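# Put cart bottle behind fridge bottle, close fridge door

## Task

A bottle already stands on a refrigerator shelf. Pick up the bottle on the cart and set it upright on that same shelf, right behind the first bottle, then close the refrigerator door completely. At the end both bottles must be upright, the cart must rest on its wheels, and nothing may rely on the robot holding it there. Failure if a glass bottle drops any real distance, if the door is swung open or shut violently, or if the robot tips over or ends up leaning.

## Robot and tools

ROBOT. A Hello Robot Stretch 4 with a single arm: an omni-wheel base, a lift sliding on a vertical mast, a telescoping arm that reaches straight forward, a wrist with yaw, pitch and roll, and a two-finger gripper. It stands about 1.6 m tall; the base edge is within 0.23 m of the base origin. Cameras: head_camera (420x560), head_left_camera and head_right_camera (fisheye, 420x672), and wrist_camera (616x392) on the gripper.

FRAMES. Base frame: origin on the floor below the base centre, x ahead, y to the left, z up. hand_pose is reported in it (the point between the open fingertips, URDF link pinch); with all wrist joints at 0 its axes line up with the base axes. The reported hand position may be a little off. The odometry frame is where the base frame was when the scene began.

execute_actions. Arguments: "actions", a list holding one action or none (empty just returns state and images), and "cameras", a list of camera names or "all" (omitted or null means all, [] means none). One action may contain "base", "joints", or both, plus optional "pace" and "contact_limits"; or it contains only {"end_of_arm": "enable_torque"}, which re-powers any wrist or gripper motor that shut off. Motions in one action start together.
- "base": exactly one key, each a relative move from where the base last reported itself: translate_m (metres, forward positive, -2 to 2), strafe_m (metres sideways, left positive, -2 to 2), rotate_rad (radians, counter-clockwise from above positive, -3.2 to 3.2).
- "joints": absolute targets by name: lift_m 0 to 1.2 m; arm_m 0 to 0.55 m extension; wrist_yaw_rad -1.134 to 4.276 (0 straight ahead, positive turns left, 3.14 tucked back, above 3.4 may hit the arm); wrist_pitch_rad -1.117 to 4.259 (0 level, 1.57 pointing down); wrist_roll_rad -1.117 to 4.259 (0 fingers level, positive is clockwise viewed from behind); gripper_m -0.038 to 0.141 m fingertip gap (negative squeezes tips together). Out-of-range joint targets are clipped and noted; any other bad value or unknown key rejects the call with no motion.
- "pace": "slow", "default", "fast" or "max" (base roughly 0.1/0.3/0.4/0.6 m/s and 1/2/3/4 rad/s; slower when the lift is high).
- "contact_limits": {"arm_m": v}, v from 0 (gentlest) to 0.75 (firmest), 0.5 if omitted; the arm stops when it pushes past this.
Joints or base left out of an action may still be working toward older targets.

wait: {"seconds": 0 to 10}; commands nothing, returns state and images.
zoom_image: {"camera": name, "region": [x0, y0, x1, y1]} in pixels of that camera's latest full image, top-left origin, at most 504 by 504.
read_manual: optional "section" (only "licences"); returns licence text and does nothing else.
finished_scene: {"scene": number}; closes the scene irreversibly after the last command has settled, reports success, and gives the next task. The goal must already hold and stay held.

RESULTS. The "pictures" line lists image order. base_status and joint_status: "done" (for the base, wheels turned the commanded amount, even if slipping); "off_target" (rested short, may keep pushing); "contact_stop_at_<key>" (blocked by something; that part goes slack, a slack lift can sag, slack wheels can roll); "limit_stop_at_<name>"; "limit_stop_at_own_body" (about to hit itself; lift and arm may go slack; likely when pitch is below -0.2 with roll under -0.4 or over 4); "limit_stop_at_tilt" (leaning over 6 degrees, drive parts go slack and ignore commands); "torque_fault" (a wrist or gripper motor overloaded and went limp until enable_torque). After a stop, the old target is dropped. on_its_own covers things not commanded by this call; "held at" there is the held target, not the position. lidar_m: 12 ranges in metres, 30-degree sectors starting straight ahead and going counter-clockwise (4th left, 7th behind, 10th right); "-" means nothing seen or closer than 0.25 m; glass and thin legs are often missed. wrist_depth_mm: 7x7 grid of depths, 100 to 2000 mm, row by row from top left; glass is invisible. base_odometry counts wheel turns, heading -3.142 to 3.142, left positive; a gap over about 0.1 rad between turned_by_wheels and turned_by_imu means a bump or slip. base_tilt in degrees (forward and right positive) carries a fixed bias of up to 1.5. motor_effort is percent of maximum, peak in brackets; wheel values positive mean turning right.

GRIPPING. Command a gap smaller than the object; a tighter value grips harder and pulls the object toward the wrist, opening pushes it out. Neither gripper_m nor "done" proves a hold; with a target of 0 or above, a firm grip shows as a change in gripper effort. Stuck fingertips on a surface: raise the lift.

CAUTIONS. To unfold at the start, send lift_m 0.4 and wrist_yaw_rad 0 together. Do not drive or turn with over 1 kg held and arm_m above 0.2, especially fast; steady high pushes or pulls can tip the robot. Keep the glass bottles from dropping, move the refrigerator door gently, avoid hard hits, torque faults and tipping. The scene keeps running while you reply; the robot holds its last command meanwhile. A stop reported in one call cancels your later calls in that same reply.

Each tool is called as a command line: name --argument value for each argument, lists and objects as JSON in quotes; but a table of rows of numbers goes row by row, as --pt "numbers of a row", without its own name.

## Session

execute_actions --actions '[]'

Scene clock: 0.00 s.
base_odometry: x=+0.000 y=+0.000 heading=+0.000 (m, m, rad; odometry frame)
turned_by_wheels: +0.000 (rad since the last result)
turned_by_imu: +0.000 (rad since the last result)
base_tilt: forward=+0.2 right=+0.0 (deg)
lidar_m: 1.27 1.30 1.11 0.98 1.28 1.94 1.84 2.46 0.90 0.82 0.83 1.08
base_status: not commanded
joint_positions: lift_m=+0.157 arm_m=-0.002 wrist_yaw_rad=+3.213 wrist_pitch_rad=-0.014 wrist_roll_rad=-0.018 gripper_m=+0.057
joint_status: not commanded
motor_effort: lift_m=+20 arm_m=+0 wrist_yaw_rad=+1 wrist_pitch_rad=-5 wrist_roll_rad=+1 gripper_m=-2 wheel_0=+0 wheel_1=-1 wheel_2=+0 (%)
hand_pose: x=-0.1255 y=+0.0665 z=+0.3387 quat_wxyz=(-0.036, +0.007, -0.009, +0.999) (m; base frame)
wrist_depth_mm: - - 134 - 1983 - - / - 108 134 - 1983 - - / - 115 135 - - - - / 138 136 248 - - - - / 220 - - - - - - / 219 1138 200 1160 200 1182 1160 / 218 778 854 - 809 798 820
pictures: head_camera, head_left_camera, head_right_camera, wrist_camera
camera_calibration (this result's frames):
wrist_camera: T_world_to_cam=[[-0.0564018, 0.997623, 0.039595, -0.0965846], [0.00289117, 0.0398211, -0.999203, 0.386983], [-0.998404, -0.0562423, -0.00513027, 0.111753], [0, 0, 0, 1]] pos_world=[0.105008, 0.0872301, 0.391072]
Images, in order (width x height): head_camera 420x560, head_left_camera 420x672, head_right_camera 420x672, wrist_camera 616x392.

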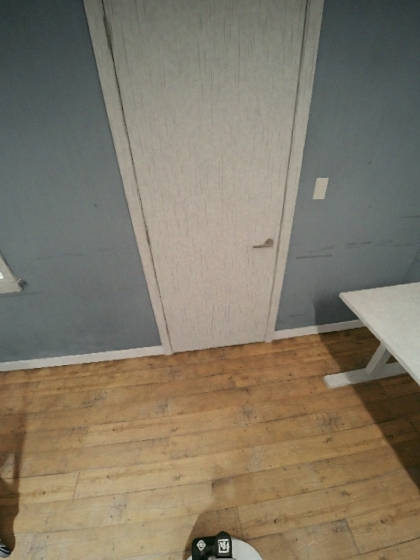

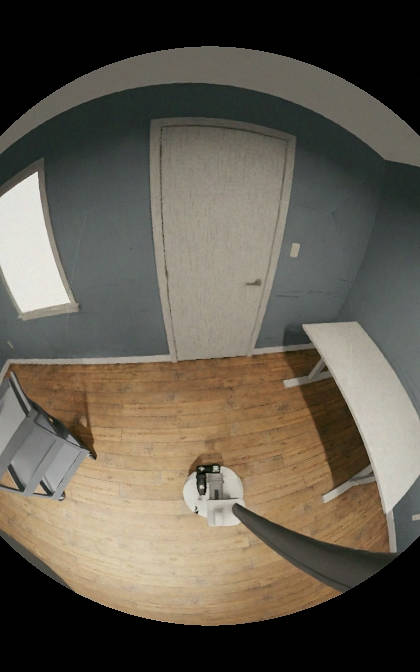

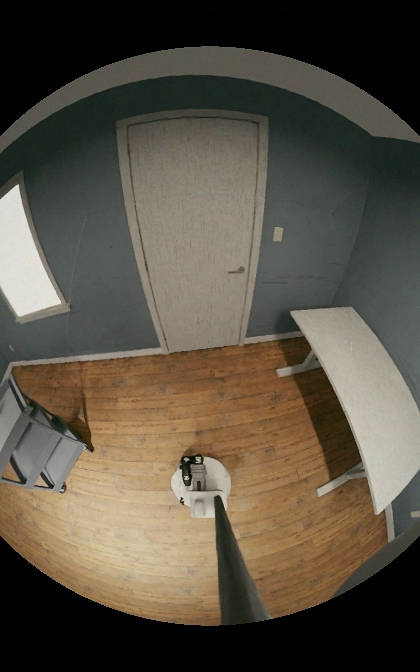

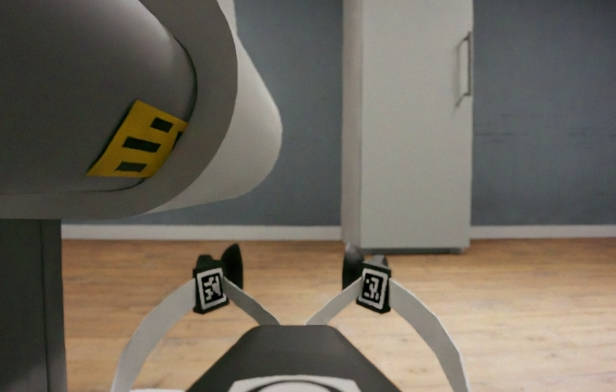

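Cart left, fridge behind.

execute_actions --actions '[{"base":{"rotate_rad":1.4},"joints":{"lift_m":0.8}}]'

Scene clock: 5.17 s.
base_odometry: x=+0.000 y=+0.000 heading=+1.400 (m, m, rad; odometry frame)
turned_by_wheels: +1.400 (rad since the last result)
turned_by_imu: +1.387 (rad since the last result)
base_tilt: forward=+0.1 right=+0.0 (deg)
lidar_m: 0.97 1.13 2.05 1.85 2.40 1.91 0.84 0.83 0.99 1.29 1.30 1.52
base_status: done
joint_positions: lift_m=+0.800 arm_m=-0.002 wrist_yaw_rad=+3.213 wrist_pitch_rad=-0.013 wrist_roll_rad=-0.018 gripper_m=+0.057
joint_status: all done
motor_effort: lift_m=+23(27) arm_m=+0(0) wrist_yaw_rad=+1(0) wrist_pitch_rad=-6(5) wrist_roll_rad=+2(2) gripper_m=-3(2) wheel_0=+1(5) wheel_1=+1(7) wheel_2=+1(8) (%)
hand_pose: x=-0.1255 y=+0.0665 z=+0.9819 quat_wxyz=(-0.036, +0.007, -0.009, +0.999) (m; base frame)
wrist_depth_mm: - - 134 1863 - - - / - 108 134 1863 1983 - - / - 115 135 1863 - - - / 138 136 249 1863 - - - / 219 1708 1708 1756 - - - / 219 1025 200 1160 200 - - / 218 1661 1756 - - - -
pictures: head_camera, head_left_camera, head_right_camera, wrist_camera
camera_calibration (this result's frames):
wrist_camera: T_world_to_cam=[[-0.0564036, 0.997623, 0.0395948, -0.122052], [0.00292523, 0.0398229, -0.999202, 1.02967], [-0.998404, -0.0562428, -0.00516443, 0.11509], [0, 0, 0, 1]] pos_world=[0.105011, 0.0872299, 1.03428]
Images, in order (width x height): head_camera 420x560, head_left_camera 420x672, head_right_camera 420x672, wrist_camera 616x392.

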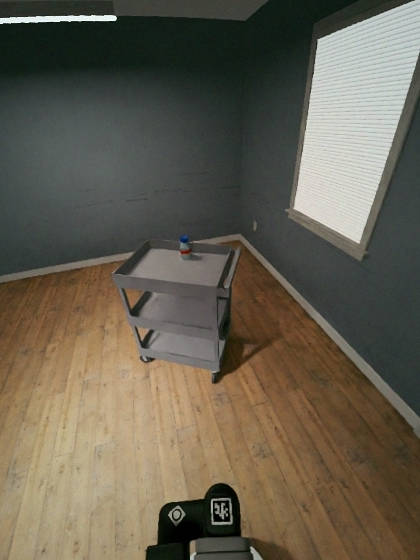

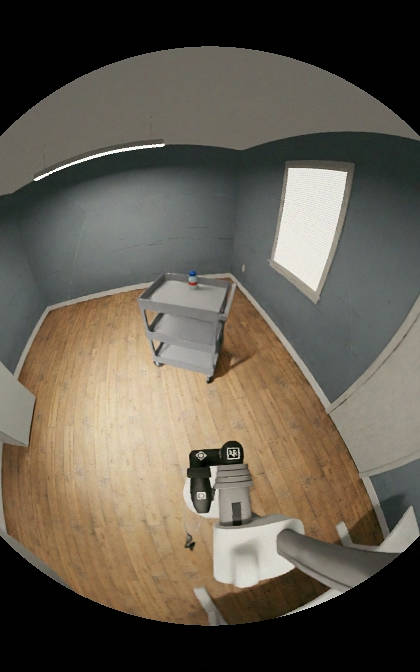

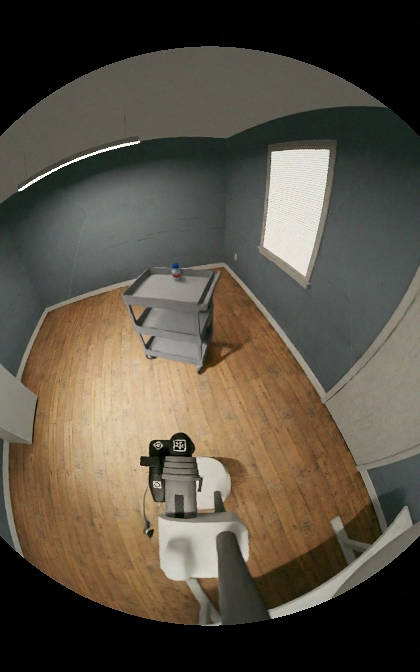

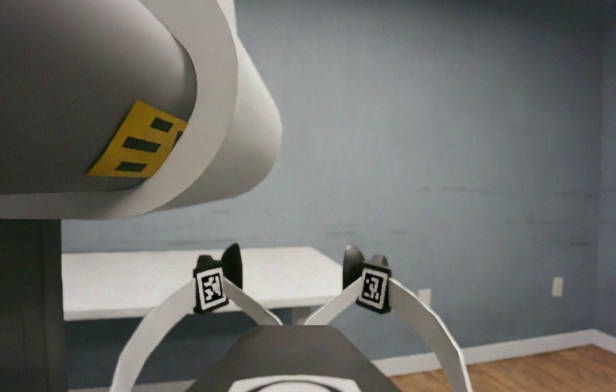

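execute_actions --actions '[{"base":{"rotate_rad":0.2},"joints":{"lift_m":0.84,"wrist_yaw_rad":0,"wrist_pitch_rad":0.25,"wrist_roll_rad":0,"gripper_m":0.13}}]' --cameras '[]'

execute_actions --actions '[{"base":{"translate_m":0.5},"joints":{"arm_m":0.2}}]' --cameras '["head_camera","wrist_camera"]'

Scene clock: 22.30 s.
base_odometry: x=+0.000 y=+0.000 heading=+1.600 (m, m, rad; odometry frame)
turned_by_wheels: +0.200 (rad since the last result)
turned_by_imu: +0.197 (rad since the last result)
base_tilt: forward=+0.2 right=+0.0 (deg)
lidar_m: 1.00 3.16 1.89 1.85 2.46 0.88 0.83 0.85 1.13 1.28 1.32 0.97
base_status: done
joint_positions: lift_m=+0.840 arm_m=-0.002 wrist_yaw_rad=+0.001 wrist_pitch_rad=+0.252 wrist_roll_rad=+0.000 gripper_m=+0.130
joint_status: all done
motor_effort: lift_m=+23(22) arm_m=+0(0) wrist_yaw_rad=+0(6) wrist_pitch_rad=-5(2) wrist_roll_rad=+2(3) gripper_m=+0(2) wheel_0=-1(2) wheel_1=-1(5) wheel_2=-1(6) (%)
hand_pose: x=+0.4479 y=-0.0873 z=+0.9461 quat_wxyz=(+0.992, +0.000, +0.126, +0.000) (m; base frame)
wrist_depth_mm: - - - - - - 1537 / - - - - - - 1537 / - - 1430 1336 - - 1537 / - - 1499 854 - - 1576 / - - 1366 1336 1336 - 1576 / 1808 1661 1060 917 1138 1863 1576 / 1430 1464 1281 - 1464 1464 1430
pictures: none
No camera images: the call's "cameras" was empty. Leave "cameras" out to get every camera's image.

Scene clock: 25.47 s.
base_odometry: x=-0.015 y=+0.500 heading=+1.600 (m, m, rad; odometry frame)
turned_by_wheels: +0.000 (rad since the last result)
turned_by_imu: -0.002 (rad since the last result)
base_tilt: forward=+0.2 right=-0.1 (deg)
lidar_m: 0.52 0.71 2.61 1.81 2.49 1.42 1.33 1.37 1.33 1.26 1.32 0.51
base_status: done
joint_positions: lift_m=+0.840 arm_m=+0.198 wrist_yaw_rad=+0.000 wrist_pitch_rad=+0.252 wrist_roll_rad=+0.000 gripper_m=+0.130
joint_status: all done
motor_effort: lift_m=+22(23) arm_m=+9(8) wrist_yaw_rad=+1(1) wrist_pitch_rad=-5(5) wrist_roll_rad=+3(2) gripper_m=+1(1) wheel_0=-1(5) wheel_1=-1(3) wheel_2=+2(8) (%)
hand_pose: x=+0.6487 y=-0.0874 z=+0.9462 quat_wxyz=(+0.992, +0.000, +0.126, +0.000) (m; base frame)
wrist_depth_mm: 1921 1921 1983 - - - 1464 / 1983 - - - - 1983 1464 / - - - - - - 1464 / - - 732 627 - 1921 1499 / 504 559 585 544 569 535 480 / 433 397 399 421 399 436 389 / 345 349 364 - 366 351 332
pictures: head_camera, wrist_camera
camera_calibration (this result's frames):
wrist_camera: T_world_to_cam=[[-0.00873594, -0.999646, 0.025114, -0.115221], [-0.267843, -0.0218581, -0.963215, 1.13405], [0.963423, -0.0151412, -0.267557, -0.141605], [0, 0, 0, 1]] pos_world=[0.439167, -0.0925364, 1.05734]
Images, in order (width x height): head_camera 420x560, wrist_camera 616x392.

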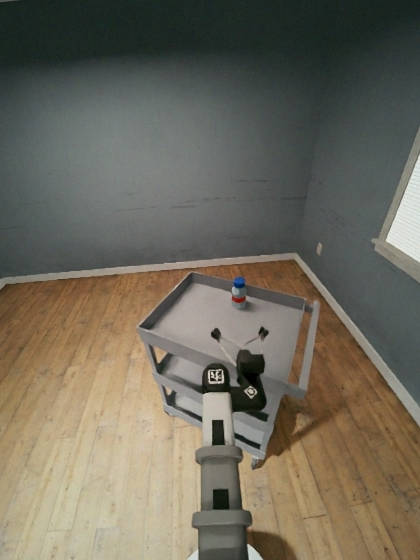

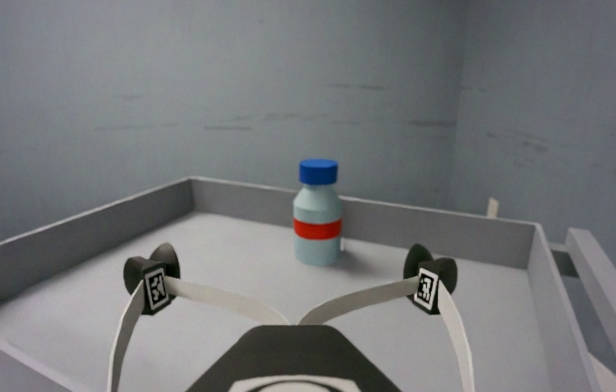

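execute_actions --actions '[{"base":{"strafe_m":-0.02},"joints":{"arm_m":0.36}}]' --cameras '[]'

execute_actions --actions '[{"base":{"translate_m":0.05},"joints":{"lift_m":0.775}}]' --cameras '["head_camera","wrist_camera"]'

Scene clock: 34.77 s.
base_odometry: x=+0.005 y=+0.500 heading=+1.600 (m, m, rad; odometry frame)
turned_by_wheels: +0.000 (rad since the last result)
turned_by_imu: -0.001 (rad since the last result)
base_tilt: forward=+0.2 right=+0.0 (deg)
lidar_m: 0.54 0.70 2.63 1.84 2.51 1.43 1.34 1.36 1.30 1.23 1.27 0.51
base_status: done
joint_positions: lift_m=+0.840 arm_m=+0.358 wrist_yaw_rad=+0.000 wrist_pitch_rad=+0.252 wrist_roll_rad=+0.000 gripper_m=+0.130
joint_status: all done
motor_effort: lift_m=+22(22) arm_m=+9(9) wrist_yaw_rad=+0(1) wrist_pitch_rad=-5(5) wrist_roll_rad=+3(1) gripper_m=+0(1) wheel_0=+1(7) wheel_1=+1(8) wheel_2=+0(2) (%)
hand_pose: x=+0.8087 y=-0.0874 z=+0.9462 quat_wxyz=(+0.992, +0.000, +0.126, +0.000) (m; base frame)
wrist_depth_mm: 1756 1808 1863 1863 1983 1921 1430 / 1863 1921 1921 - - 1983 1430 / 1983 1983 - - - 1983 1464 / - - - - - 1983 1464 / 469 517 539 373 455 1808 1397 / 421 397 399 368 399 397 377 / 349 347 364 - 366 349 351
pictures: none
No camera images: the call's "cameras" was empty. Leave "cameras" out to get every camera's image.

Scene clock: 35.97 s.
base_odometry: x=+0.004 y=+0.550 heading=+1.600 (m, m, rad; odometry frame)
turned_by_wheels: +0.000 (rad since the last result)
turned_by_imu: +0.000 (rad since the last result)
base_tilt: forward=+0.2 right=+0.0 (deg)
lidar_m: 0.47 0.66 2.65 1.85 2.52 1.50 1.38 1.42 1.30 1.23 1.28 0.45
base_status: done
joint_positions: lift_m=+0.775 arm_m=+0.358 wrist_yaw_rad=+0.000 wrist_pitch_rad=+0.252 wrist_roll_rad=+0.000 gripper_m=+0.130
joint_status: all done
motor_effort: lift_m=+18(24) arm_m=+9(8) wrist_yaw_rad=+1(0) wrist_pitch_rad=-5(5) wrist_roll_rad=-1(2) gripper_m=+1(1) wheel_0=+0(2) wheel_1=+1(4) wheel_2=+2(8) (%)
hand_pose: x=+0.8088 y=-0.0874 z=+0.8815 quat_wxyz=(+0.992, +0.000, +0.126, +0.000) (m; base frame)
wrist_depth_mm: 1756 1808 1808 1863 1921 1921 1430 / 1808 1863 1863 1921 1983 1983 1430 / 1863 1921 1983 - - - 1464 / 452 508 477 300 - 1863 1464 / 402 433 436 306 387 347 325 / 324 297 298 309 298 325 324 / 263 260 272 - 273 260 270
pictures: head_camera, wrist_camera
camera_calibration (this result's frames):
wrist_camera: T_world_to_cam=[[-0.00872252, -0.999647, 0.025114, -0.112206], [-0.267834, -0.0218617, -0.963217, 1.11459], [0.963426, -0.015128, -0.267548, -0.313097], [0, 0, 0, 1]] pos_world=[0.599192, -0.0925355, 0.992644]
Images, in order (width x height): head_camera 420x560, wrist_camera 616x392.

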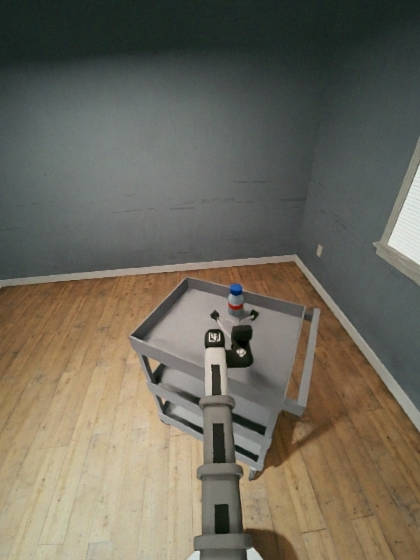

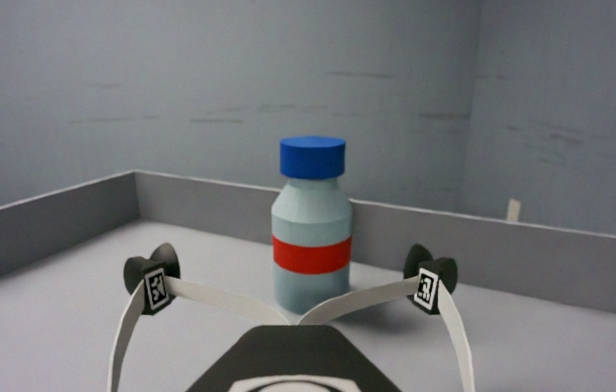

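execute_actions --actions '[{"base":{"strafe_m":-0.01},"joints":{"lift_m":0.762,"gripper_m":0.11}}]' --cameras '[]'

execute_actions --actions '[{"joints":{"arm_m":0.478},"pace":"slow","contact_limits":{"arm_m":0.25}}]' --cameras '["wrist_camera"]'

Scene clock: 46.03 s.
base_odometry: x=+0.014 y=+0.551 heading=+1.600 (m, m, rad; odometry frame)
turned_by_wheels: +0.000 (rad since the last result)
turned_by_imu: -0.001 (rad since the last result)
base_tilt: forward=+0.2 right=+0.0 (deg)
lidar_m: 0.48 0.62 2.64 1.86 2.53 1.48 1.39 1.42 1.28 1.23 1.28 0.46
base_status: done
joint_positions: lift_m=+0.762 arm_m=+0.358 wrist_yaw_rad=+0.000 wrist_pitch_rad=+0.252 wrist_roll_rad=+0.000 gripper_m=+0.110
joint_status: all done
motor_effort: lift_m=+18(20) arm_m=+8(9) wrist_yaw_rad=+1(1) wrist_pitch_rad=-5(5) wrist_roll_rad=+2(1) gripper_m=+0(2) wheel_0=-2(6) wheel_1=-1(5) wheel_2=+1(2) (%)
hand_pose: x=+0.8088 y=-0.0874 z=+0.8685 quat_wxyz=(+0.992, +0.000, +0.126, +0.000) (m; base frame)
wrist_depth_mm: 1756 1756 1808 1921 1921 1921 1397 / 1808 1863 1921 1983 1983 1921 1397 / 1921 1921 1983 294 - 1921 1430 / 436 504 462 296 389 1808 1366 / 397 402 404 306 368 345 319 / 300 289 278 291 277 304 303 / 245 242 254 - 256 243 251
pictures: none
No camera images: the call's "cameras" was empty. Leave "cameras" out to get every camera's image.

Scene clock: 48.50 s.
base_odometry: x=+0.014 y=+0.551 heading=+1.600 (m, m, rad; odometry frame)
turned_by_wheels: +0.000 (rad since the last result)
turned_by_imu: -0.001 (rad since the last result)
base_tilt: forward=+0.2 right=+0.0 (deg)
lidar_m: 0.47 0.63 2.64 1.85 2.55 1.54 1.38 1.43 1.28 1.22 1.26 0.45
base_status: not commanded
joint_positions: lift_m=+0.762 arm_m=+0.476 wrist_yaw_rad=+0.000 wrist_pitch_rad=+0.252 wrist_roll_rad=+0.000 gripper_m=+0.110
joint_status: all done
motor_effort: lift_m=+18(18) arm_m=+9(10) wrist_yaw_rad=+0(1) wrist_pitch_rad=-5(6) wrist_roll_rad=+2(1) gripper_m=+0(1) wheel_0=-1(1) wheel_1=-1(1) wheel_2=+0(0) (%)
contact_limits: arm_m 0.25
hand_pose: x=+0.9267 y=-0.0874 z=+0.8685 quat_wxyz=(+0.992, +0.000, +0.126, +0.000) (m; base frame)
wrist_depth_mm: 1618 1661 1708 1756 1808 1863 1397 / 1708 1756 1756 1863 1863 1921 1397 / 1756 1808 1863 1921 1983 1983 1430 / 402 399 1921 170 - 1983 1430 / 368 379 330 180 265 1661 1366 / 300 287 210 175 200 247 233 / 244 241 254 - 245 243 238
pictures: wrist_camera
camera_calibration (this result's frames):
wrist_camera: T_world_to_cam=[[-0.0087213, -0.999647, 0.025114, -0.110852], [-0.267835, -0.0218621, -0.963217, 1.13367], [0.963425, -0.0151269, -0.26755, -0.430187], [0, 0, 0, 1]] pos_world=[0.717123, -0.0925354, 0.97966]
Images, in order (width x height): wrist_camera 616x392.

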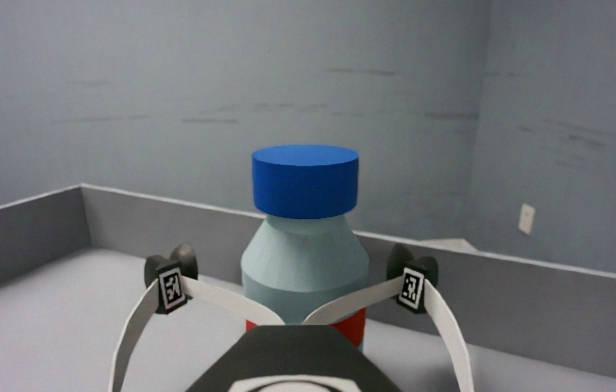

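execute_actions --actions '[{"joints":{"lift_m":0.75},"pace":"slow"}]' --cameras '[]'

execute_actions --actions '[{"joints":{"gripper_m":0.0}}]' --cameras '[]'

execute_actions --actions '[{"joints":{"lift_m":0.9}}]' --cameras '["wrist_camera"]'

execute_actions --actions '[{"joints":{"arm_m":0.0}}]' --cameras '[]'

execute_actions --actions '[{"base":{"rotate_rad":1.55}}]'

Scene clock: 57.30 s.
base_odometry: x=+0.014 y=+0.551 heading=+1.600 (m, m, rad; odometry frame)
turned_by_wheels: +0.000 (rad since the last result)
turned_by_imu: -0.001 (rad since the last result)
base_tilt: forward=+0.2 right=+0.0 (deg)
lidar_m: 0.46 0.63 2.66 1.85 2.53 1.49 1.38 1.42 1.31 1.23 1.27 0.45
base_status: not commanded
joint_positions: lift_m=+0.750 arm_m=+0.476 wrist_yaw_rad=+0.000 wrist_pitch_rad=+0.252 wrist_roll_rad=+0.000 gripper_m=+0.110
joint_status: all done
motor_effort: lift_m=+18(15) arm_m=+9(10) wrist_yaw_rad=+1(0) wrist_pitch_rad=-5(5) wrist_roll_rad=+1(0) gripper_m=+1(0) wheel_0=-2(2) wheel_1=-1(1) wheel_2=+0(0) (%)
hand_pose: x=+0.9267 y=-0.0874 z=+0.8565 quat_wxyz=(+0.992, +0.000, +0.126, +0.000) (m; base frame)
wrist_depth_mm: 1618 1661 1708 1756 1808 1808 1366 / 1708 1708 1808 1863 1863 1921 1397 / 1808 1808 1863 167 1983 1921 1430 / 389 382 340 176 - 1983 1430 / 353 368 330 174 254 246 1308 / 281 268 210 174 200 247 233 / 229 226 236 - 229 226 229
pictures: none
No camera images: the call's "cameras" was empty. Leave "cameras" out to get every camera's image.

Scene clock: 59.23 s.
base_odometry: x=+0.014 y=+0.551 heading=+1.600 (m, m, rad; odometry frame)
turned_by_wheels: +0.000 (rad since the last result)
turned_by_imu: +0.000 (rad since the last result)
base_tilt: forward=+0.2 right=+0.0 (deg)
lidar_m: 0.48 0.64 2.62 1.85 2.52 1.50 1.37 1.42 1.31 1.23 1.27 0.44
base_status: not commanded
joint_positions: lift_m=+0.750 arm_m=+0.476 wrist_yaw_rad=+0.000 wrist_pitch_rad=+0.256 wrist_roll_rad=+0.000 gripper_m=+0.001
joint_status: all done
motor_effort: lift_m=+20(19) arm_m=+8(9) wrist_yaw_rad=+2(4) wrist_pitch_rad=-16(17) wrist_roll_rad=+3(2) gripper_m=-19(16) wheel_0=-2(2) wheel_1=-1(2) wheel_2=+0(0) (%)
hand_pose: x=+0.9264 y=-0.0875 z=+0.8553 quat_wxyz=(+0.992, +0.000, +0.128, +0.000) (m; base frame)
wrist_depth_mm: 1618 1661 1708 1756 1808 1808 1366 / 1708 1756 1808 1808 1863 1921 1397 / 1756 1808 1808 144 1983 1921 1430 / 379 377 325 149 - 1983 1430 / 351 366 171 151 258 244 229 / 274 176 175 148 186 244 234 / 224 221 229 - 224 222 224
pictures: none
No camera images: the call's "cameras" was empty. Leave "cameras" out to get every camera's image.

Scene clock: 60.93 s.
base_odometry: x=+0.014 y=+0.551 heading=+1.600 (m, m, rad; odometry frame)
turned_by_wheels: +0.000 (rad since the last result)
turned_by_imu: +0.000 (rad since the last result)
base_tilt: forward=+0.3 right=-0.1 (deg)
lidar_m: 0.46 0.62 2.66 1.86 2.52 1.51 1.38 1.41 1.30 1.23 1.25 0.45
base_status: not commanded
joint_positions: lift_m=+0.900 arm_m=+0.476 wrist_yaw_rad=+0.000 wrist_pitch_rad=+0.256 wrist_roll_rad=+0.000 gripper_m=+0.001
joint_status: all done
motor_effort: lift_m=+25(23) arm_m=+8(9) wrist_yaw_rad=+2(1) wrist_pitch_rad=-17(17) wrist_roll_rad=+1(0) gripper_m=-19(19) wheel_0=-2(2) wheel_1=-1(2) wheel_2=+0(0) (%)
hand_pose: x=+0.9264 y=-0.0875 z=+1.0048 quat_wxyz=(+0.992, +0.000, +0.128, +0.000) (m; base frame)
wrist_depth_mm: 1618 1661 1708 1756 1808 1863 1397 / 1708 1708 1808 1808 1921 1921 1397 / 1808 1808 1863 144 1921 1983 1430 / 1863 1863 1921 149 - 1983 1430 / 1921 1983 171 151 - 1983 1464 / 1863 176 175 149 186 1708 1430 / 389 424 397 - 1537 1537 1430
pictures: wrist_camera
camera_calibration (this result's frames):
wrist_camera: T_world_to_cam=[[-0.00888838, -0.999644, 0.0251476, -0.114231], [-0.271696, -0.0217882, -0.962136, 1.26741], [0.962342, -0.0153843, -0.271406, -0.388619], [0, 0, 0, 1]] pos_world=[0.717321, -0.0925542, 1.11682]
Images, in order (width x height): wrist_camera 616x392.

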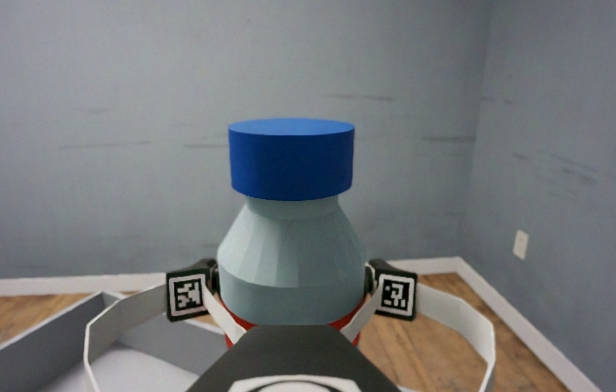

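Scene clock: 63.40 s.
base_odometry: x=+0.014 y=+0.551 heading=+1.600 (m, m, rad; odometry frame)
turned_by_wheels: +0.000 (rad since the last result)
turned_by_imu: -0.001 (rad since the last result)
base_tilt: forward=+0.1 right=-0.1 (deg)
lidar_m: 0.37 0.64 2.64 1.85 2.56 1.51 1.37 1.40 1.31 1.22 1.27 0.46
base_status: not commanded
joint_positions: lift_m=+0.900 arm_m=+0.002 wrist_yaw_rad=+0.000 wrist_pitch_rad=+0.256 wrist_roll_rad=+0.000 gripper_m=+0.001
joint_status: all done
motor_effort: lift_m=+25(25) arm_m=-9(9) wrist_yaw_rad=+1(0) wrist_pitch_rad=-17(18) wrist_roll_rad=+3(3) gripper_m=-19(19) wheel_0=-2(2) wheel_1=-1(1) wheel_2=+1(1) (%)
hand_pose: x=+0.4515 y=-0.0875 z=+1.0047 quat_wxyz=(+0.992, +0.000, +0.128, +0.000) (m; base frame)
wrist_depth_mm: - - - - - 1983 1430 / - - - - - 1983 1430 / - - - 144 - - 1464 / - - 878 149 - - 1464 / 621 683 171 151 699 683 1499 / 466 176 175 148 186 439 1499 / 991 397 364 - 430 364 1464
pictures: none
No camera images: the call's "cameras" was empty. Leave "cameras" out to get every camera's image.

Scene clock: 65.50 s.
base_odometry: x=+0.014 y=+0.551 heading=-3.133 (m, m, rad; odometry frame)
turned_by_wheels: +1.550 (rad since the last result)
turned_by_imu: +1.536 (rad since the last result)
base_tilt: forward=+0.2 right=+0.0 (deg)
lidar_m: 0.40 2.55 1.52 1.38 1.40 1.32 1.22 1.26 0.45 0.46 0.62 2.66
base_status: done
joint_positions: lift_m=+0.900 arm_m=+0.002 wrist_yaw_rad=+0.000 wrist_pitch_rad=+0.256 wrist_roll_rad=+0.000 gripper_m=+0.001
joint_status: not commanded
motor_effort: lift_m=+23(25) arm_m=-9(9) wrist_yaw_rad=+0(2) wrist_pitch_rad=-17(17) wrist_roll_rad=+2(3) gripper_m=-18(18) wheel_0=+0(5) wheel_1=+0(6) wheel_2=-1(6) (%)
hand_pose: x=+0.4516 y=-0.0873 z=+1.0049 quat_wxyz=(+0.992, +0.000, +0.128, +0.000) (m; base frame)
wrist_depth_mm: 1983 - 1537 1576 - - - / - - 1618 1618 - - - / - - - 144 - - - / - - - 149 - - - / - - 171 151 - - - / 1921 177 175 149 186 1863 1921 / 1537 1499 1576 - 1499 1537 1537
pictures: head_camera, head_left_camera, head_right_camera, wrist_camera
camera_calibration (this result's frames):
wrist_camera: T_world_to_cam=[[-0.00826607, -0.99965, 0.0251458, -0.11856], [-0.271749, -0.0219546, -0.962118, 1.13847], [0.962333, -0.0147863, -0.271472, 0.0685075], [0, 0, 0, 1]] pos_world=[0.242472, -0.0925108, 1.11692]
Images, in order (width x height): head_camera 420x560, head_left_camera 420x672, head_right_camera 420x672, wrist_camera 616x392.

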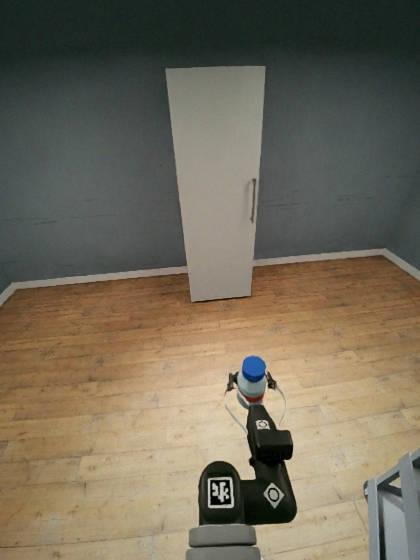

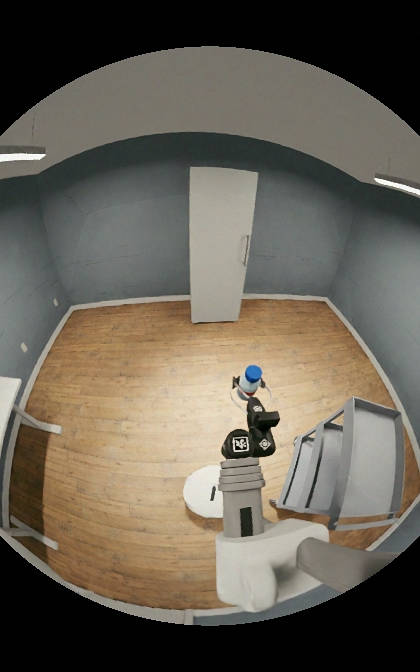

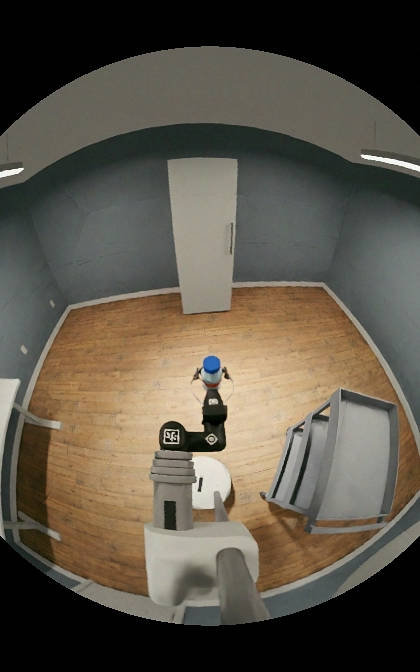

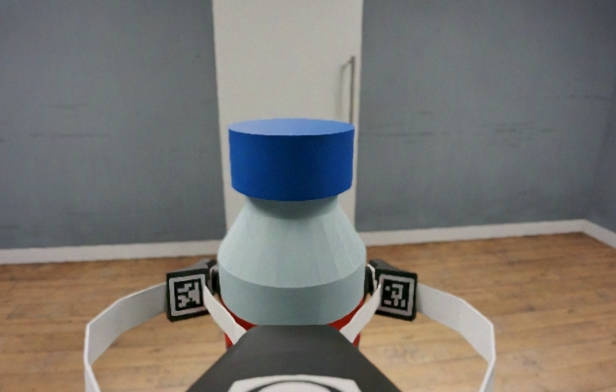

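execute_actions --actions '[{"base":{"rotate_rad":-1.55}}]' --cameras '[]'

execute_actions --actions '[{"joints":{"arm_m":0.36}}]' --cameras '[]'

execute_actions --actions '[{"joints":{"lift_m":0.77}}]' --cameras '[]'

execute_actions --actions '[{"joints":{"lift_m":0.752},"pace":"slow"}]' --cameras '["head_camera","wrist_camera"]'

Scene clock: 78.87 s.
base_odometry: x=+0.014 y=+0.551 heading=+1.600 (m, m, rad; odometry frame)
turned_by_wheels: -1.550 (rad since the last result)
turned_by_imu: -1.538 (rad since the last result)
base_tilt: forward=+0.2 right=+0.0 (deg)
lidar_m: 0.38 0.65 2.63 1.84 2.51 1.49 1.37 1.45 1.29 1.23 1.28 0.43
base_status: done
joint_positions: lift_m=+0.900 arm_m=+0.002 wrist_yaw_rad=+0.000 wrist_pitch_rad=+0.256 wrist_roll_rad=+0.000 gripper_m=+0.001
joint_status: not commanded
motor_effort: lift_m=+23(23) arm_m=-9(9) wrist_yaw_rad=+2(3) wrist_pitch_rad=-17(17) wrist_roll_rad=+3(3) gripper_m=-18(18) wheel_0=-2(4) wheel_1=-1(7) wheel_2=+1(6) (%)
hand_pose: x=+0.4515 y=-0.0875 z=+1.0049 quat_wxyz=(+0.992, +0.000, +0.128, +0.000) (m; base frame)
wrist_depth_mm: - - - - - 1983 1430 / - - - - - - 1464 / - - - 144 - 1983 1464 / - - 878 149 - 1983 1499 / 621 683 171 151 691 691 1464 / 466 176 175 149 186 436 1499 / 574 397 364 - 430 364 1464
pictures: none
No camera images: the call's "cameras" was empty. Leave "cameras" out to get every camera's image.

Scene clock: 81.03 s.
base_odometry: x=+0.014 y=+0.551 heading=+1.600 (m, m, rad; odometry frame)
turned_by_wheels: +0.000 (rad since the last result)
turned_by_imu: +0.000 (rad since the last result)
base_tilt: forward=+0.2 right=-0.1 (deg)
lidar_m: 0.46 0.60 2.64 1.86 2.54 1.47 1.39 1.42 1.28 1.24 1.29 0.44
base_status: not commanded
joint_positions: lift_m=+0.900 arm_m=+0.358 wrist_yaw_rad=+0.000 wrist_pitch_rad=+0.256 wrist_roll_rad=+0.000 gripper_m=+0.001
joint_status: all done
motor_effort: lift_m=+23(24) arm_m=+9(10) wrist_yaw_rad=+0(2) wrist_pitch_rad=-16(17) wrist_roll_rad=+2(3) gripper_m=-18(19) wheel_0=-1(1) wheel_1=-1(1) wheel_2=+1(1) (%)
hand_pose: x=+0.8085 y=-0.0874 z=+1.0049 quat_wxyz=(+0.992, +0.000, +0.128, +0.000) (m; base frame)
wrist_depth_mm: 1708 1808 1808 1863 1921 1921 1366 / 1808 1863 1863 1983 1983 1983 1397 / 1863 1921 1921 144 - 1983 1430 / 1983 - - 149 - 1983 1430 / - - 171 151 - 1983 1464 / 455 176 175 149 186 1708 1464 / 418 424 436 - 410 373 351
pictures: none
No camera images: the call's "cameras" was empty. Leave "cameras" out to get every camera's image.

Scene clock: 82.63 s.
base_odometry: x=+0.014 y=+0.551 heading=+1.600 (m, m, rad; odometry frame)
turned_by_wheels: +0.000 (rad since the last result)
turned_by_imu: +0.000 (rad since the last result)
base_tilt: forward=+0.1 right=+0.0 (deg)
lidar_m: 0.46 0.64 2.61 1.84 2.52 1.51 1.37 1.43 1.32 1.23 1.25 0.44
base_status: not commanded
joint_positions: lift_m=+0.770 arm_m=+0.358 wrist_yaw_rad=+0.000 wrist_pitch_rad=+0.256 wrist_roll_rad=+0.000 gripper_m=+0.001
joint_status: all done
motor_effort: lift_m=+20(23) arm_m=+8(9) wrist_yaw_rad=+0(0) wrist_pitch_rad=-17(18) wrist_roll_rad=+1(2) gripper_m=-19(18) wheel_0=-1(1) wheel_1=-1(1) wheel_2=+1(1) (%)
hand_pose: x=+0.8084 y=-0.0874 z=+0.8751 quat_wxyz=(+0.992, +0.000, +0.128, +0.000) (m; base frame)
wrist_depth_mm: 1708 1808 1808 1863 1921 1921 1397 / 1808 1863 1921 1983 - 1921 1430 / 1863 1983 1983 144 - 1921 1430 / 445 504 462 148 - 1863 1430 / 402 410 171 151 370 345 320 / 307 176 175 148 186 296 309 / 250 249 255 - 251 249 257
pictures: none
No camera images: the call's "cameras" was empty. Leave "cameras" out to get every camera's image.

Scene clock: 83.53 s.
base_odometry: x=+0.014 y=+0.551 heading=+1.600 (m, m, rad; odometry frame)
turned_by_wheels: +0.000 (rad since the last result)
turned_by_imu: +0.000 (rad since the last result)
base_tilt: forward=+0.2 right=+0.0 (deg)
lidar_m: 0.48 0.64 2.60 1.84 2.56 1.50 1.38 1.45 1.32 1.23 1.25 0.44
base_status: not commanded
joint_positions: lift_m=+0.752 arm_m=+0.358 wrist_yaw_rad=+0.000 wrist_pitch_rad=+0.256 wrist_roll_rad=+0.000 gripper_m=+0.001
joint_status: all done
motor_effort: lift_m=+20(21) arm_m=+8(9) wrist_yaw_rad=+0(0) wrist_pitch_rad=-18(17) wrist_roll_rad=+1(1) gripper_m=-18(19) wheel_0=-1(2) wheel_1=-1(1) wheel_2=+1(1) (%)
hand_pose: x=+0.8085 y=-0.0874 z=+0.8572 quat_wxyz=(+0.992, +0.000, +0.128, +0.000) (m; base frame)
wrist_depth_mm: 1708 1756 1808 1863 1921 1921 1397 / 1756 1863 1921 1983 1983 1921 1397 / 1921 1921 1983 144 - 1983 1430 / 421 496 459 149 373 345 1397 / 368 370 171 151 362 340 319 / 277 176 175 149 186 267 278 / 226 224 231 - 226 225 233
pictures: head_camera, wrist_camera
camera_calibration (this result's frames):
wrist_camera: T_world_to_cam=[[-0.0084933, -0.999648, 0.0251473, -0.111777], [-0.271892, -0.0218922, -0.962079, 1.09339], [0.96229, -0.0150086, -0.27161, -0.314892], [0, 0, 0, 1]] pos_world=[0.599351, -0.092527, 0.969207]
Images, in order (width x height): head_camera 420x560, wrist_camera 616x392.

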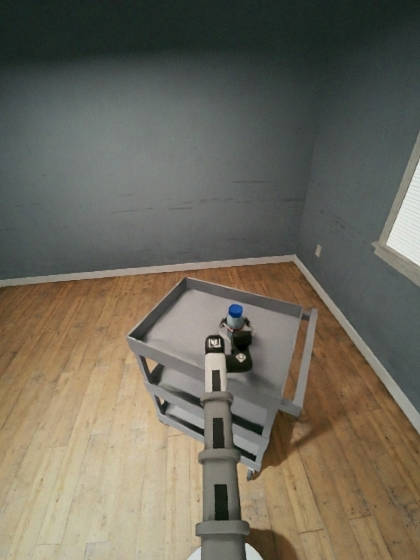

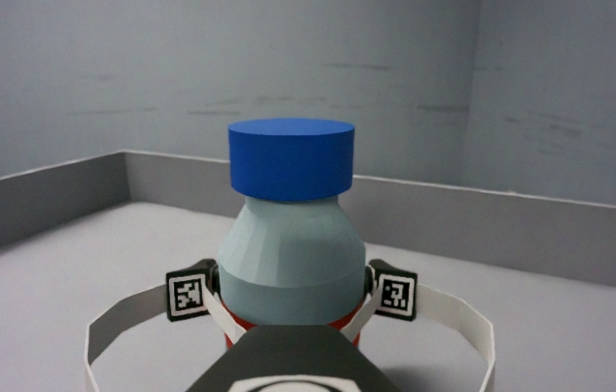

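execute_actions --actions '[{"joints":{"lift_m":0.749},"pace":"slow"}]' --cameras '[]'

execute_actions --actions '[{"joints":{"gripper_m":0.11},"pace":"slow"}]' --cameras '["wrist_camera"]'

execute_actions --actions '[{"joints":{"arm_m":0.25}}]' --cameras '[]'

execute_actions --actions '[{"joints":{"lift_m":0.9}}]' --cameras '[]'

execute_actions --actions '[{"joints":{"arm_m":0.0,"wrist_pitch_rad":0}}]' --cameras '["wrist_camera"]'

execute_actions --actions '[{"base":{"rotate_rad":1.5}}]' --cameras '[]'

execute_actions --actions '[{"base":{"translate_m":0.8}}]'

Scene clock: 93.37 s.
base_odometry: x=+0.014 y=+0.551 heading=+1.600 (m, m, rad; odometry frame)
turned_by_wheels: +0.000 (rad since the last result)
turned_by_imu: -0.001 (rad since the last result)
base_tilt: forward=+0.2 right=+0.0 (deg)
lidar_m: 0.45 0.62 2.63 1.84 2.54 1.51 1.36 1.46 1.32 1.22 1.27 0.43
base_status: not commanded
joint_positions: lift_m=+0.749 arm_m=+0.358 wrist_yaw_rad=+0.000 wrist_pitch_rad=+0.256 wrist_roll_rad=+0.000 gripper_m=+0.001
joint_status: all done
motor_effort: lift_m=+20(22) arm_m=+9(9) wrist_yaw_rad=+0(0) wrist_pitch_rad=-17(17) wrist_roll_rad=+1(2) gripper_m=-20(18) wheel_0=-1(1) wheel_1=-1(1) wheel_2=+1(1) (%)
hand_pose: x=+0.8085 y=-0.0874 z=+0.8542 quat_wxyz=(+0.992, +0.000, +0.128, +0.000) (m; base frame)
wrist_depth_mm: 1756 1808 1808 1921 1921 1921 1397 / 1808 1863 1921 1921 - 1983 1430 / 1863 1921 1983 144 - 1983 1430 / 421 488 455 149 373 343 1308 / 362 364 171 151 362 342 319 / 273 176 175 149 186 263 274 / 222 221 227 - 223 221 224
pictures: none
No camera images: the call's "cameras" was empty. Leave "cameras" out to get every camera's image.

Scene clock: 97.53 s.
base_odometry: x=+0.014 y=+0.551 heading=+1.600 (m, m, rad; odometry frame)
turned_by_wheels: +0.000 (rad since the last result)
turned_by_imu: -0.001 (rad since the last result)
base_tilt: forward=+0.2 right=-0.1 (deg)
lidar_m: 0.46 0.62 2.61 1.85 2.52 1.50 1.38 1.44 1.32 1.23 1.27 0.45
base_status: not commanded
joint_positions: lift_m=+0.749 arm_m=+0.358 wrist_yaw_rad=+0.000 wrist_pitch_rad=+0.252 wrist_roll_rad=+0.000 gripper_m=+0.110
joint_status: all done
motor_effort: lift_m=+20(20) arm_m=+9(9) wrist_yaw_rad=+1(0) wrist_pitch_rad=-6(17) wrist_roll_rad=+5(0) gripper_m=+0(17) wheel_0=-2(1) wheel_1=-1(1) wheel_2=+1(1) (%)
hand_pose: x=+0.8087 y=-0.0875 z=+0.8553 quat_wxyz=(+0.992, +0.000, +0.126, +0.000) (m; base frame)
wrist_depth_mm: 1708 1808 1808 1921 1921 1921 1430 / 1808 1921 1921 1983 1983 1921 1430 / 1921 1921 1921 169 - 1921 1430 / 427 496 459 173 373 345 1366 / 370 375 217 172 362 338 319 / 278 266 191 171 258 282 281 / 227 224 236 - 236 225 233
pictures: wrist_camera
camera_calibration (this result's frames):
wrist_camera: T_world_to_cam=[[-0.00891756, -0.999645, 0.0251114, -0.111444], [-0.267999, -0.0218044, -0.963173, 1.08947], [0.963378, -0.015319, -0.267709, -0.319899], [0, 0, 0, 1]] pos_world=[0.599166, -0.0925495, 0.966505]
Images, in order (width x height): wrist_camera 616x392.

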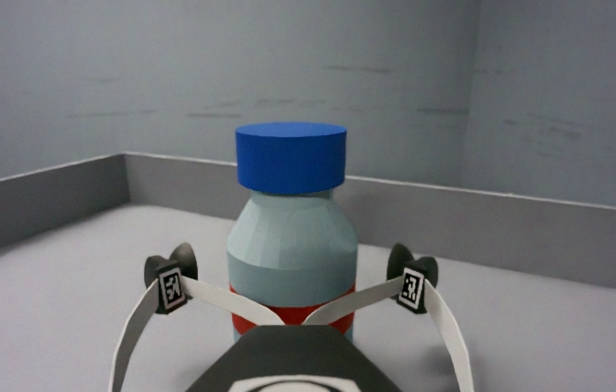

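Scene clock: 98.87 s.
base_odometry: x=+0.014 y=+0.551 heading=+1.600 (m, m, rad; odometry frame)
turned_by_wheels: +0.000 (rad since the last result)
turned_by_imu: +0.000 (rad since the last result)
base_tilt: forward=+0.2 right=+0.0 (deg)
lidar_m: 0.44 0.59 2.66 1.83 2.53 1.48 1.36 1.43 1.32 1.22 1.27 0.41
base_status: not commanded
joint_positions: lift_m=+0.749 arm_m=+0.252 wrist_yaw_rad=+0.000 wrist_pitch_rad=+0.252 wrist_roll_rad=+0.000 gripper_m=+0.110
joint_status: all done
motor_effort: lift_m=+21(21) arm_m=-9(14) wrist_yaw_rad=+0(15) wrist_pitch_rad=-5(9) wrist_roll_rad=+1(2) gripper_m=-1(0) wheel_0=-1(4) wheel_1=-1(1) wheel_2=+1(9) (%)
hand_pose: x=+0.7019 y=-0.0873 z=+0.8553 quat_wxyz=(+0.992, +0.000, +0.126, +0.000) (m; base frame)
wrist_depth_mm: 1863 1863 1921 - 1983 1921 1397 / 1921 1921 1983 - - 1983 1464 / 1983 1983 - 245 - 1983 1430 / 459 525 508 249 433 397 366 / 370 375 332 255 377 375 362 / 278 267 258 259 258 282 282 / 227 225 236 - 236 225 233
pictures: none
No camera images: the call's "cameras" was empty. Leave "cameras" out to get every camera's image.

Scene clock: 100.57 s.
base_odometry: x=+0.014 y=+0.551 heading=+1.600 (m, m, rad; odometry frame)
turned_by_wheels: +0.000 (rad since the last result)
turned_by_imu: +0.000 (rad since the last result)
base_tilt: forward=+0.2 right=+0.0 (deg)
lidar_m: 0.41 0.59 2.64 1.83 2.53 1.50 1.39 1.42 1.31 1.23 1.28 0.39
base_status: not commanded
joint_positions: lift_m=+0.900 arm_m=+0.252 wrist_yaw_rad=+0.000 wrist_pitch_rad=+0.252 wrist_roll_rad=+0.000 gripper_m=+0.110
joint_status: all done
motor_effort: lift_m=+23(26) arm_m=-9(9) wrist_yaw_rad=-1(0) wrist_pitch_rad=-5(5) wrist_roll_rad=+2(1) gripper_m=+0(1) wheel_0=-1(1) wheel_1=-1(1) wheel_2=+1(1) (%)
hand_pose: x=+0.7019 y=-0.0873 z=+1.0061 quat_wxyz=(+0.992, +0.000, +0.126, +0.000) (m; base frame)
wrist_depth_mm: 1808 1863 1921 1983 - 1921 1430 / 1921 1983 1983 - - 1921 1430 / 1983 - - - - 1983 1430 / - - - - - 1983 1464 / - 609 603 - - - 1499 / 484 508 492 298 459 436 1430 / 433 427 452 - 452 418 399
pictures: none
No camera images: the call's "cameras" was empty. Leave "cameras" out to get every camera's image.

Scene clock: 102.43 s.
base_odometry: x=+0.014 y=+0.551 heading=+1.600 (m, m, rad; odometry frame)
turned_by_wheels: +0.000 (rad since the last result)
turned_by_imu: +0.000 (rad since the last result)
base_tilt: forward=+0.2 right=+0.0 (deg)
lidar_m: 0.44 0.60 2.66 1.86 2.54 1.49 1.37 1.44 1.27 1.24 1.25 0.41
base_status: not commanded
joint_positions: lift_m=+0.900 arm_m=+0.002 wrist_yaw_rad=+0.000 wrist_pitch_rad=+0.002 wrist_roll_rad=+0.000 gripper_m=+0.110
joint_status: all done
motor_effort: lift_m=+23(23) arm_m=-9(9) wrist_yaw_rad=+1(1) wrist_pitch_rad=-6(9) wrist_roll_rad=+2(3) gripper_m=-1(1) wheel_0=-1(1) wheel_1=-1(1) wheel_2=+1(1) (%)
hand_pose: x=+0.4610 y=-0.0874 z=+1.0774 quat_wxyz=(+1.000, +0.000, +0.001, +0.000) (m; base frame)
wrist_depth_mm: - - - - - 1983 1430 / - - - - - 1983 1464 / - - - - - 1983 1464 / - - - - - 1983 1499 / - - - - - - 1464 / - 768 820 544 634 1921 1464 / 597 634 707 - 647 580 1464
pictures: wrist_camera
camera_calibration (this result's frames):
wrist_camera: T_world_to_cam=[[-0.0147907, -0.999647, 0.0220901, -0.114142], [-0.021392, -0.0217711, -0.999534, 1.13569], [0.999662, -0.0152563, -0.0210624, -0.207879], [0, 0, 0, 1]] pos_world=[0.230415, -0.0925479, 1.1333]
Images, in order (width x height): wrist_camera 616x392.

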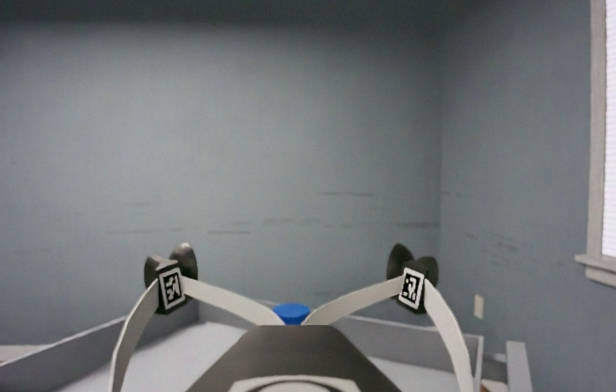

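Scene clock: 104.50 s.
base_odometry: x=+0.014 y=+0.551 heading=+3.100 (m, m, rad; odometry frame)
turned_by_wheels: +1.500 (rad since the last result)
turned_by_imu: +1.487 (rad since the last result)
base_tilt: forward=+0.2 right=+0.0 (deg)
lidar_m: 1.85 2.53 2.37 1.36 1.40 1.33 1.22 1.24 0.42 0.43 0.55 2.72
base_status: done
joint_positions: lift_m=+0.900 arm_m=+0.002 wrist_yaw_rad=+0.000 wrist_pitch_rad=+0.002 wrist_roll_rad=+0.000 gripper_m=+0.110
joint_status: not commanded
motor_effort: lift_m=+22(23) arm_m=-9(8) wrist_yaw_rad=+0(1) wrist_pitch_rad=-6(5) wrist_roll_rad=+2(1) gripper_m=+0(0) wheel_0=-1(5) wheel_1=-2(6) wheel_2=+1(8) (%)
hand_pose: x=+0.4610 y=-0.0874 z=+1.0775 quat_wxyz=(+1.000, +0.000, +0.001, +0.000) (m; base frame)
wrist_depth_mm: - - 1618 1708 - - - / - - 1661 1708 - - - / - - 1661 1708 - - - / - - 1708 1708 - - - / - - 1708 1708 - - - / - - 1708 1756 - - - / - - - - - - -
pictures: none
No camera images: the call's "cameras" was empty. Leave "cameras" out to get every camera's image.

Scene clock: 108.67 s.
base_odometry: x=-0.785 y=+0.584 heading=+3.100 (m, m, rad; odometry frame)
turned_by_wheels: +0.000 (rad since the last result)
turned_by_imu: -0.003 (rad since the last result)
base_tilt: forward=+0.2 right=+0.0 (deg)
lidar_m: 1.04 1.08 2.14 2.27 1.54 1.94 2.03 0.79 0.75 2.41 2.47 1.88
base_status: done
joint_positions: lift_m=+0.900 arm_m=+0.002 wrist_yaw_rad=+0.000 wrist_pitch_rad=+0.002 wrist_roll_rad=+0.000 gripper_m=+0.110
joint_status: not commanded
motor_effort: lift_m=+22(22) arm_m=-9(9) wrist_yaw_rad=+1(1) wrist_pitch_rad=-5(6) wrist_roll_rad=+2(1) gripper_m=+0(1) wheel_0=+0(3) wheel_1=+0(3) wheel_2=+1(9) (%)
hand_pose: x=+0.4609 y=-0.0874 z=+1.0775 quat_wxyz=(+1.000, +0.000, +0.001, +0.000) (m; base frame)
wrist_depth_mm: 1336 809 831 878 1576 1618 1756 / 1336 809 842 878 1618 1708 1756 / 1366 820 842 891 1618 1708 1808 / 1366 831 854 891 1618 1708 1808 / 1366 831 854 904 931 1756 1863 / 1397 831 854 891 866 1756 1808 / 1397 842 866 - 1708 1756 1863
pictures: head_camera, head_left_camera, head_right_camera, wrist_camera
camera_calibration (this result's frames):
wrist_camera: T_world_to_cam=[[-0.0147626, -0.999647, 0.0220892, -0.114149], [-0.0213527, -0.0217714, -0.999535, 1.13579], [0.999663, -0.0152274, -0.0210237, -0.207891], [0, 0, 0, 1]] pos_world=[0.230388, -0.0925462, 1.13341]
Images, in order (width x height): head_camera 420x560, head_left_camera 420x672, head_right_camera 420x672, wrist_camera 616x392.

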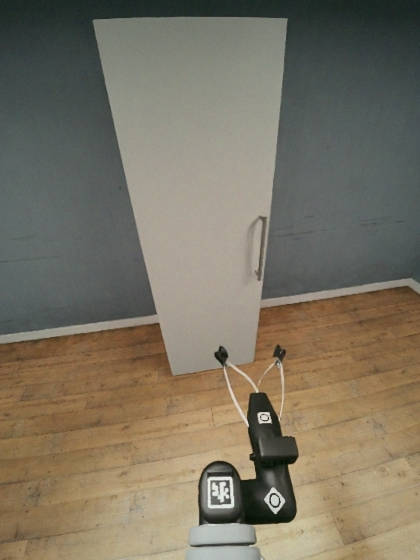

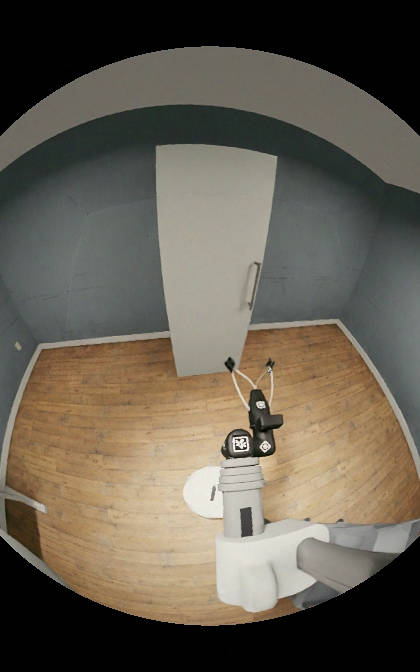

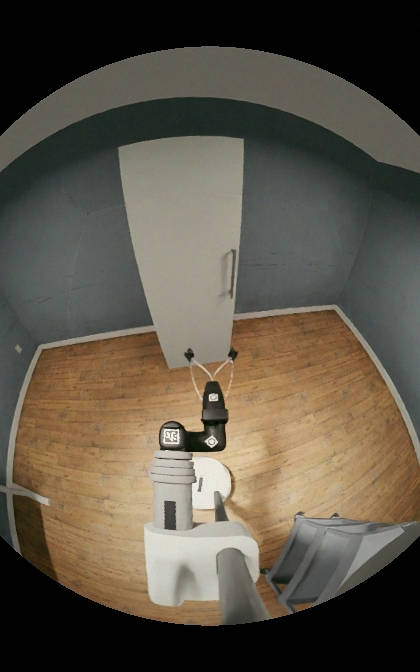

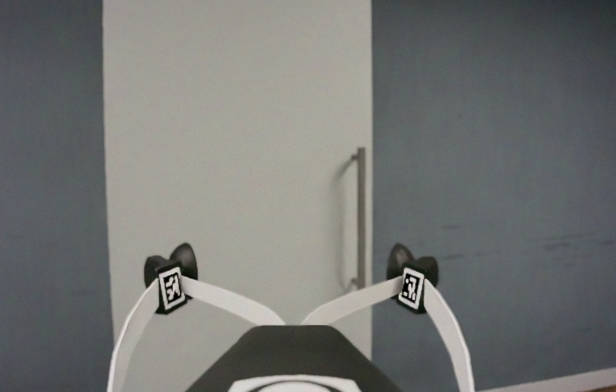

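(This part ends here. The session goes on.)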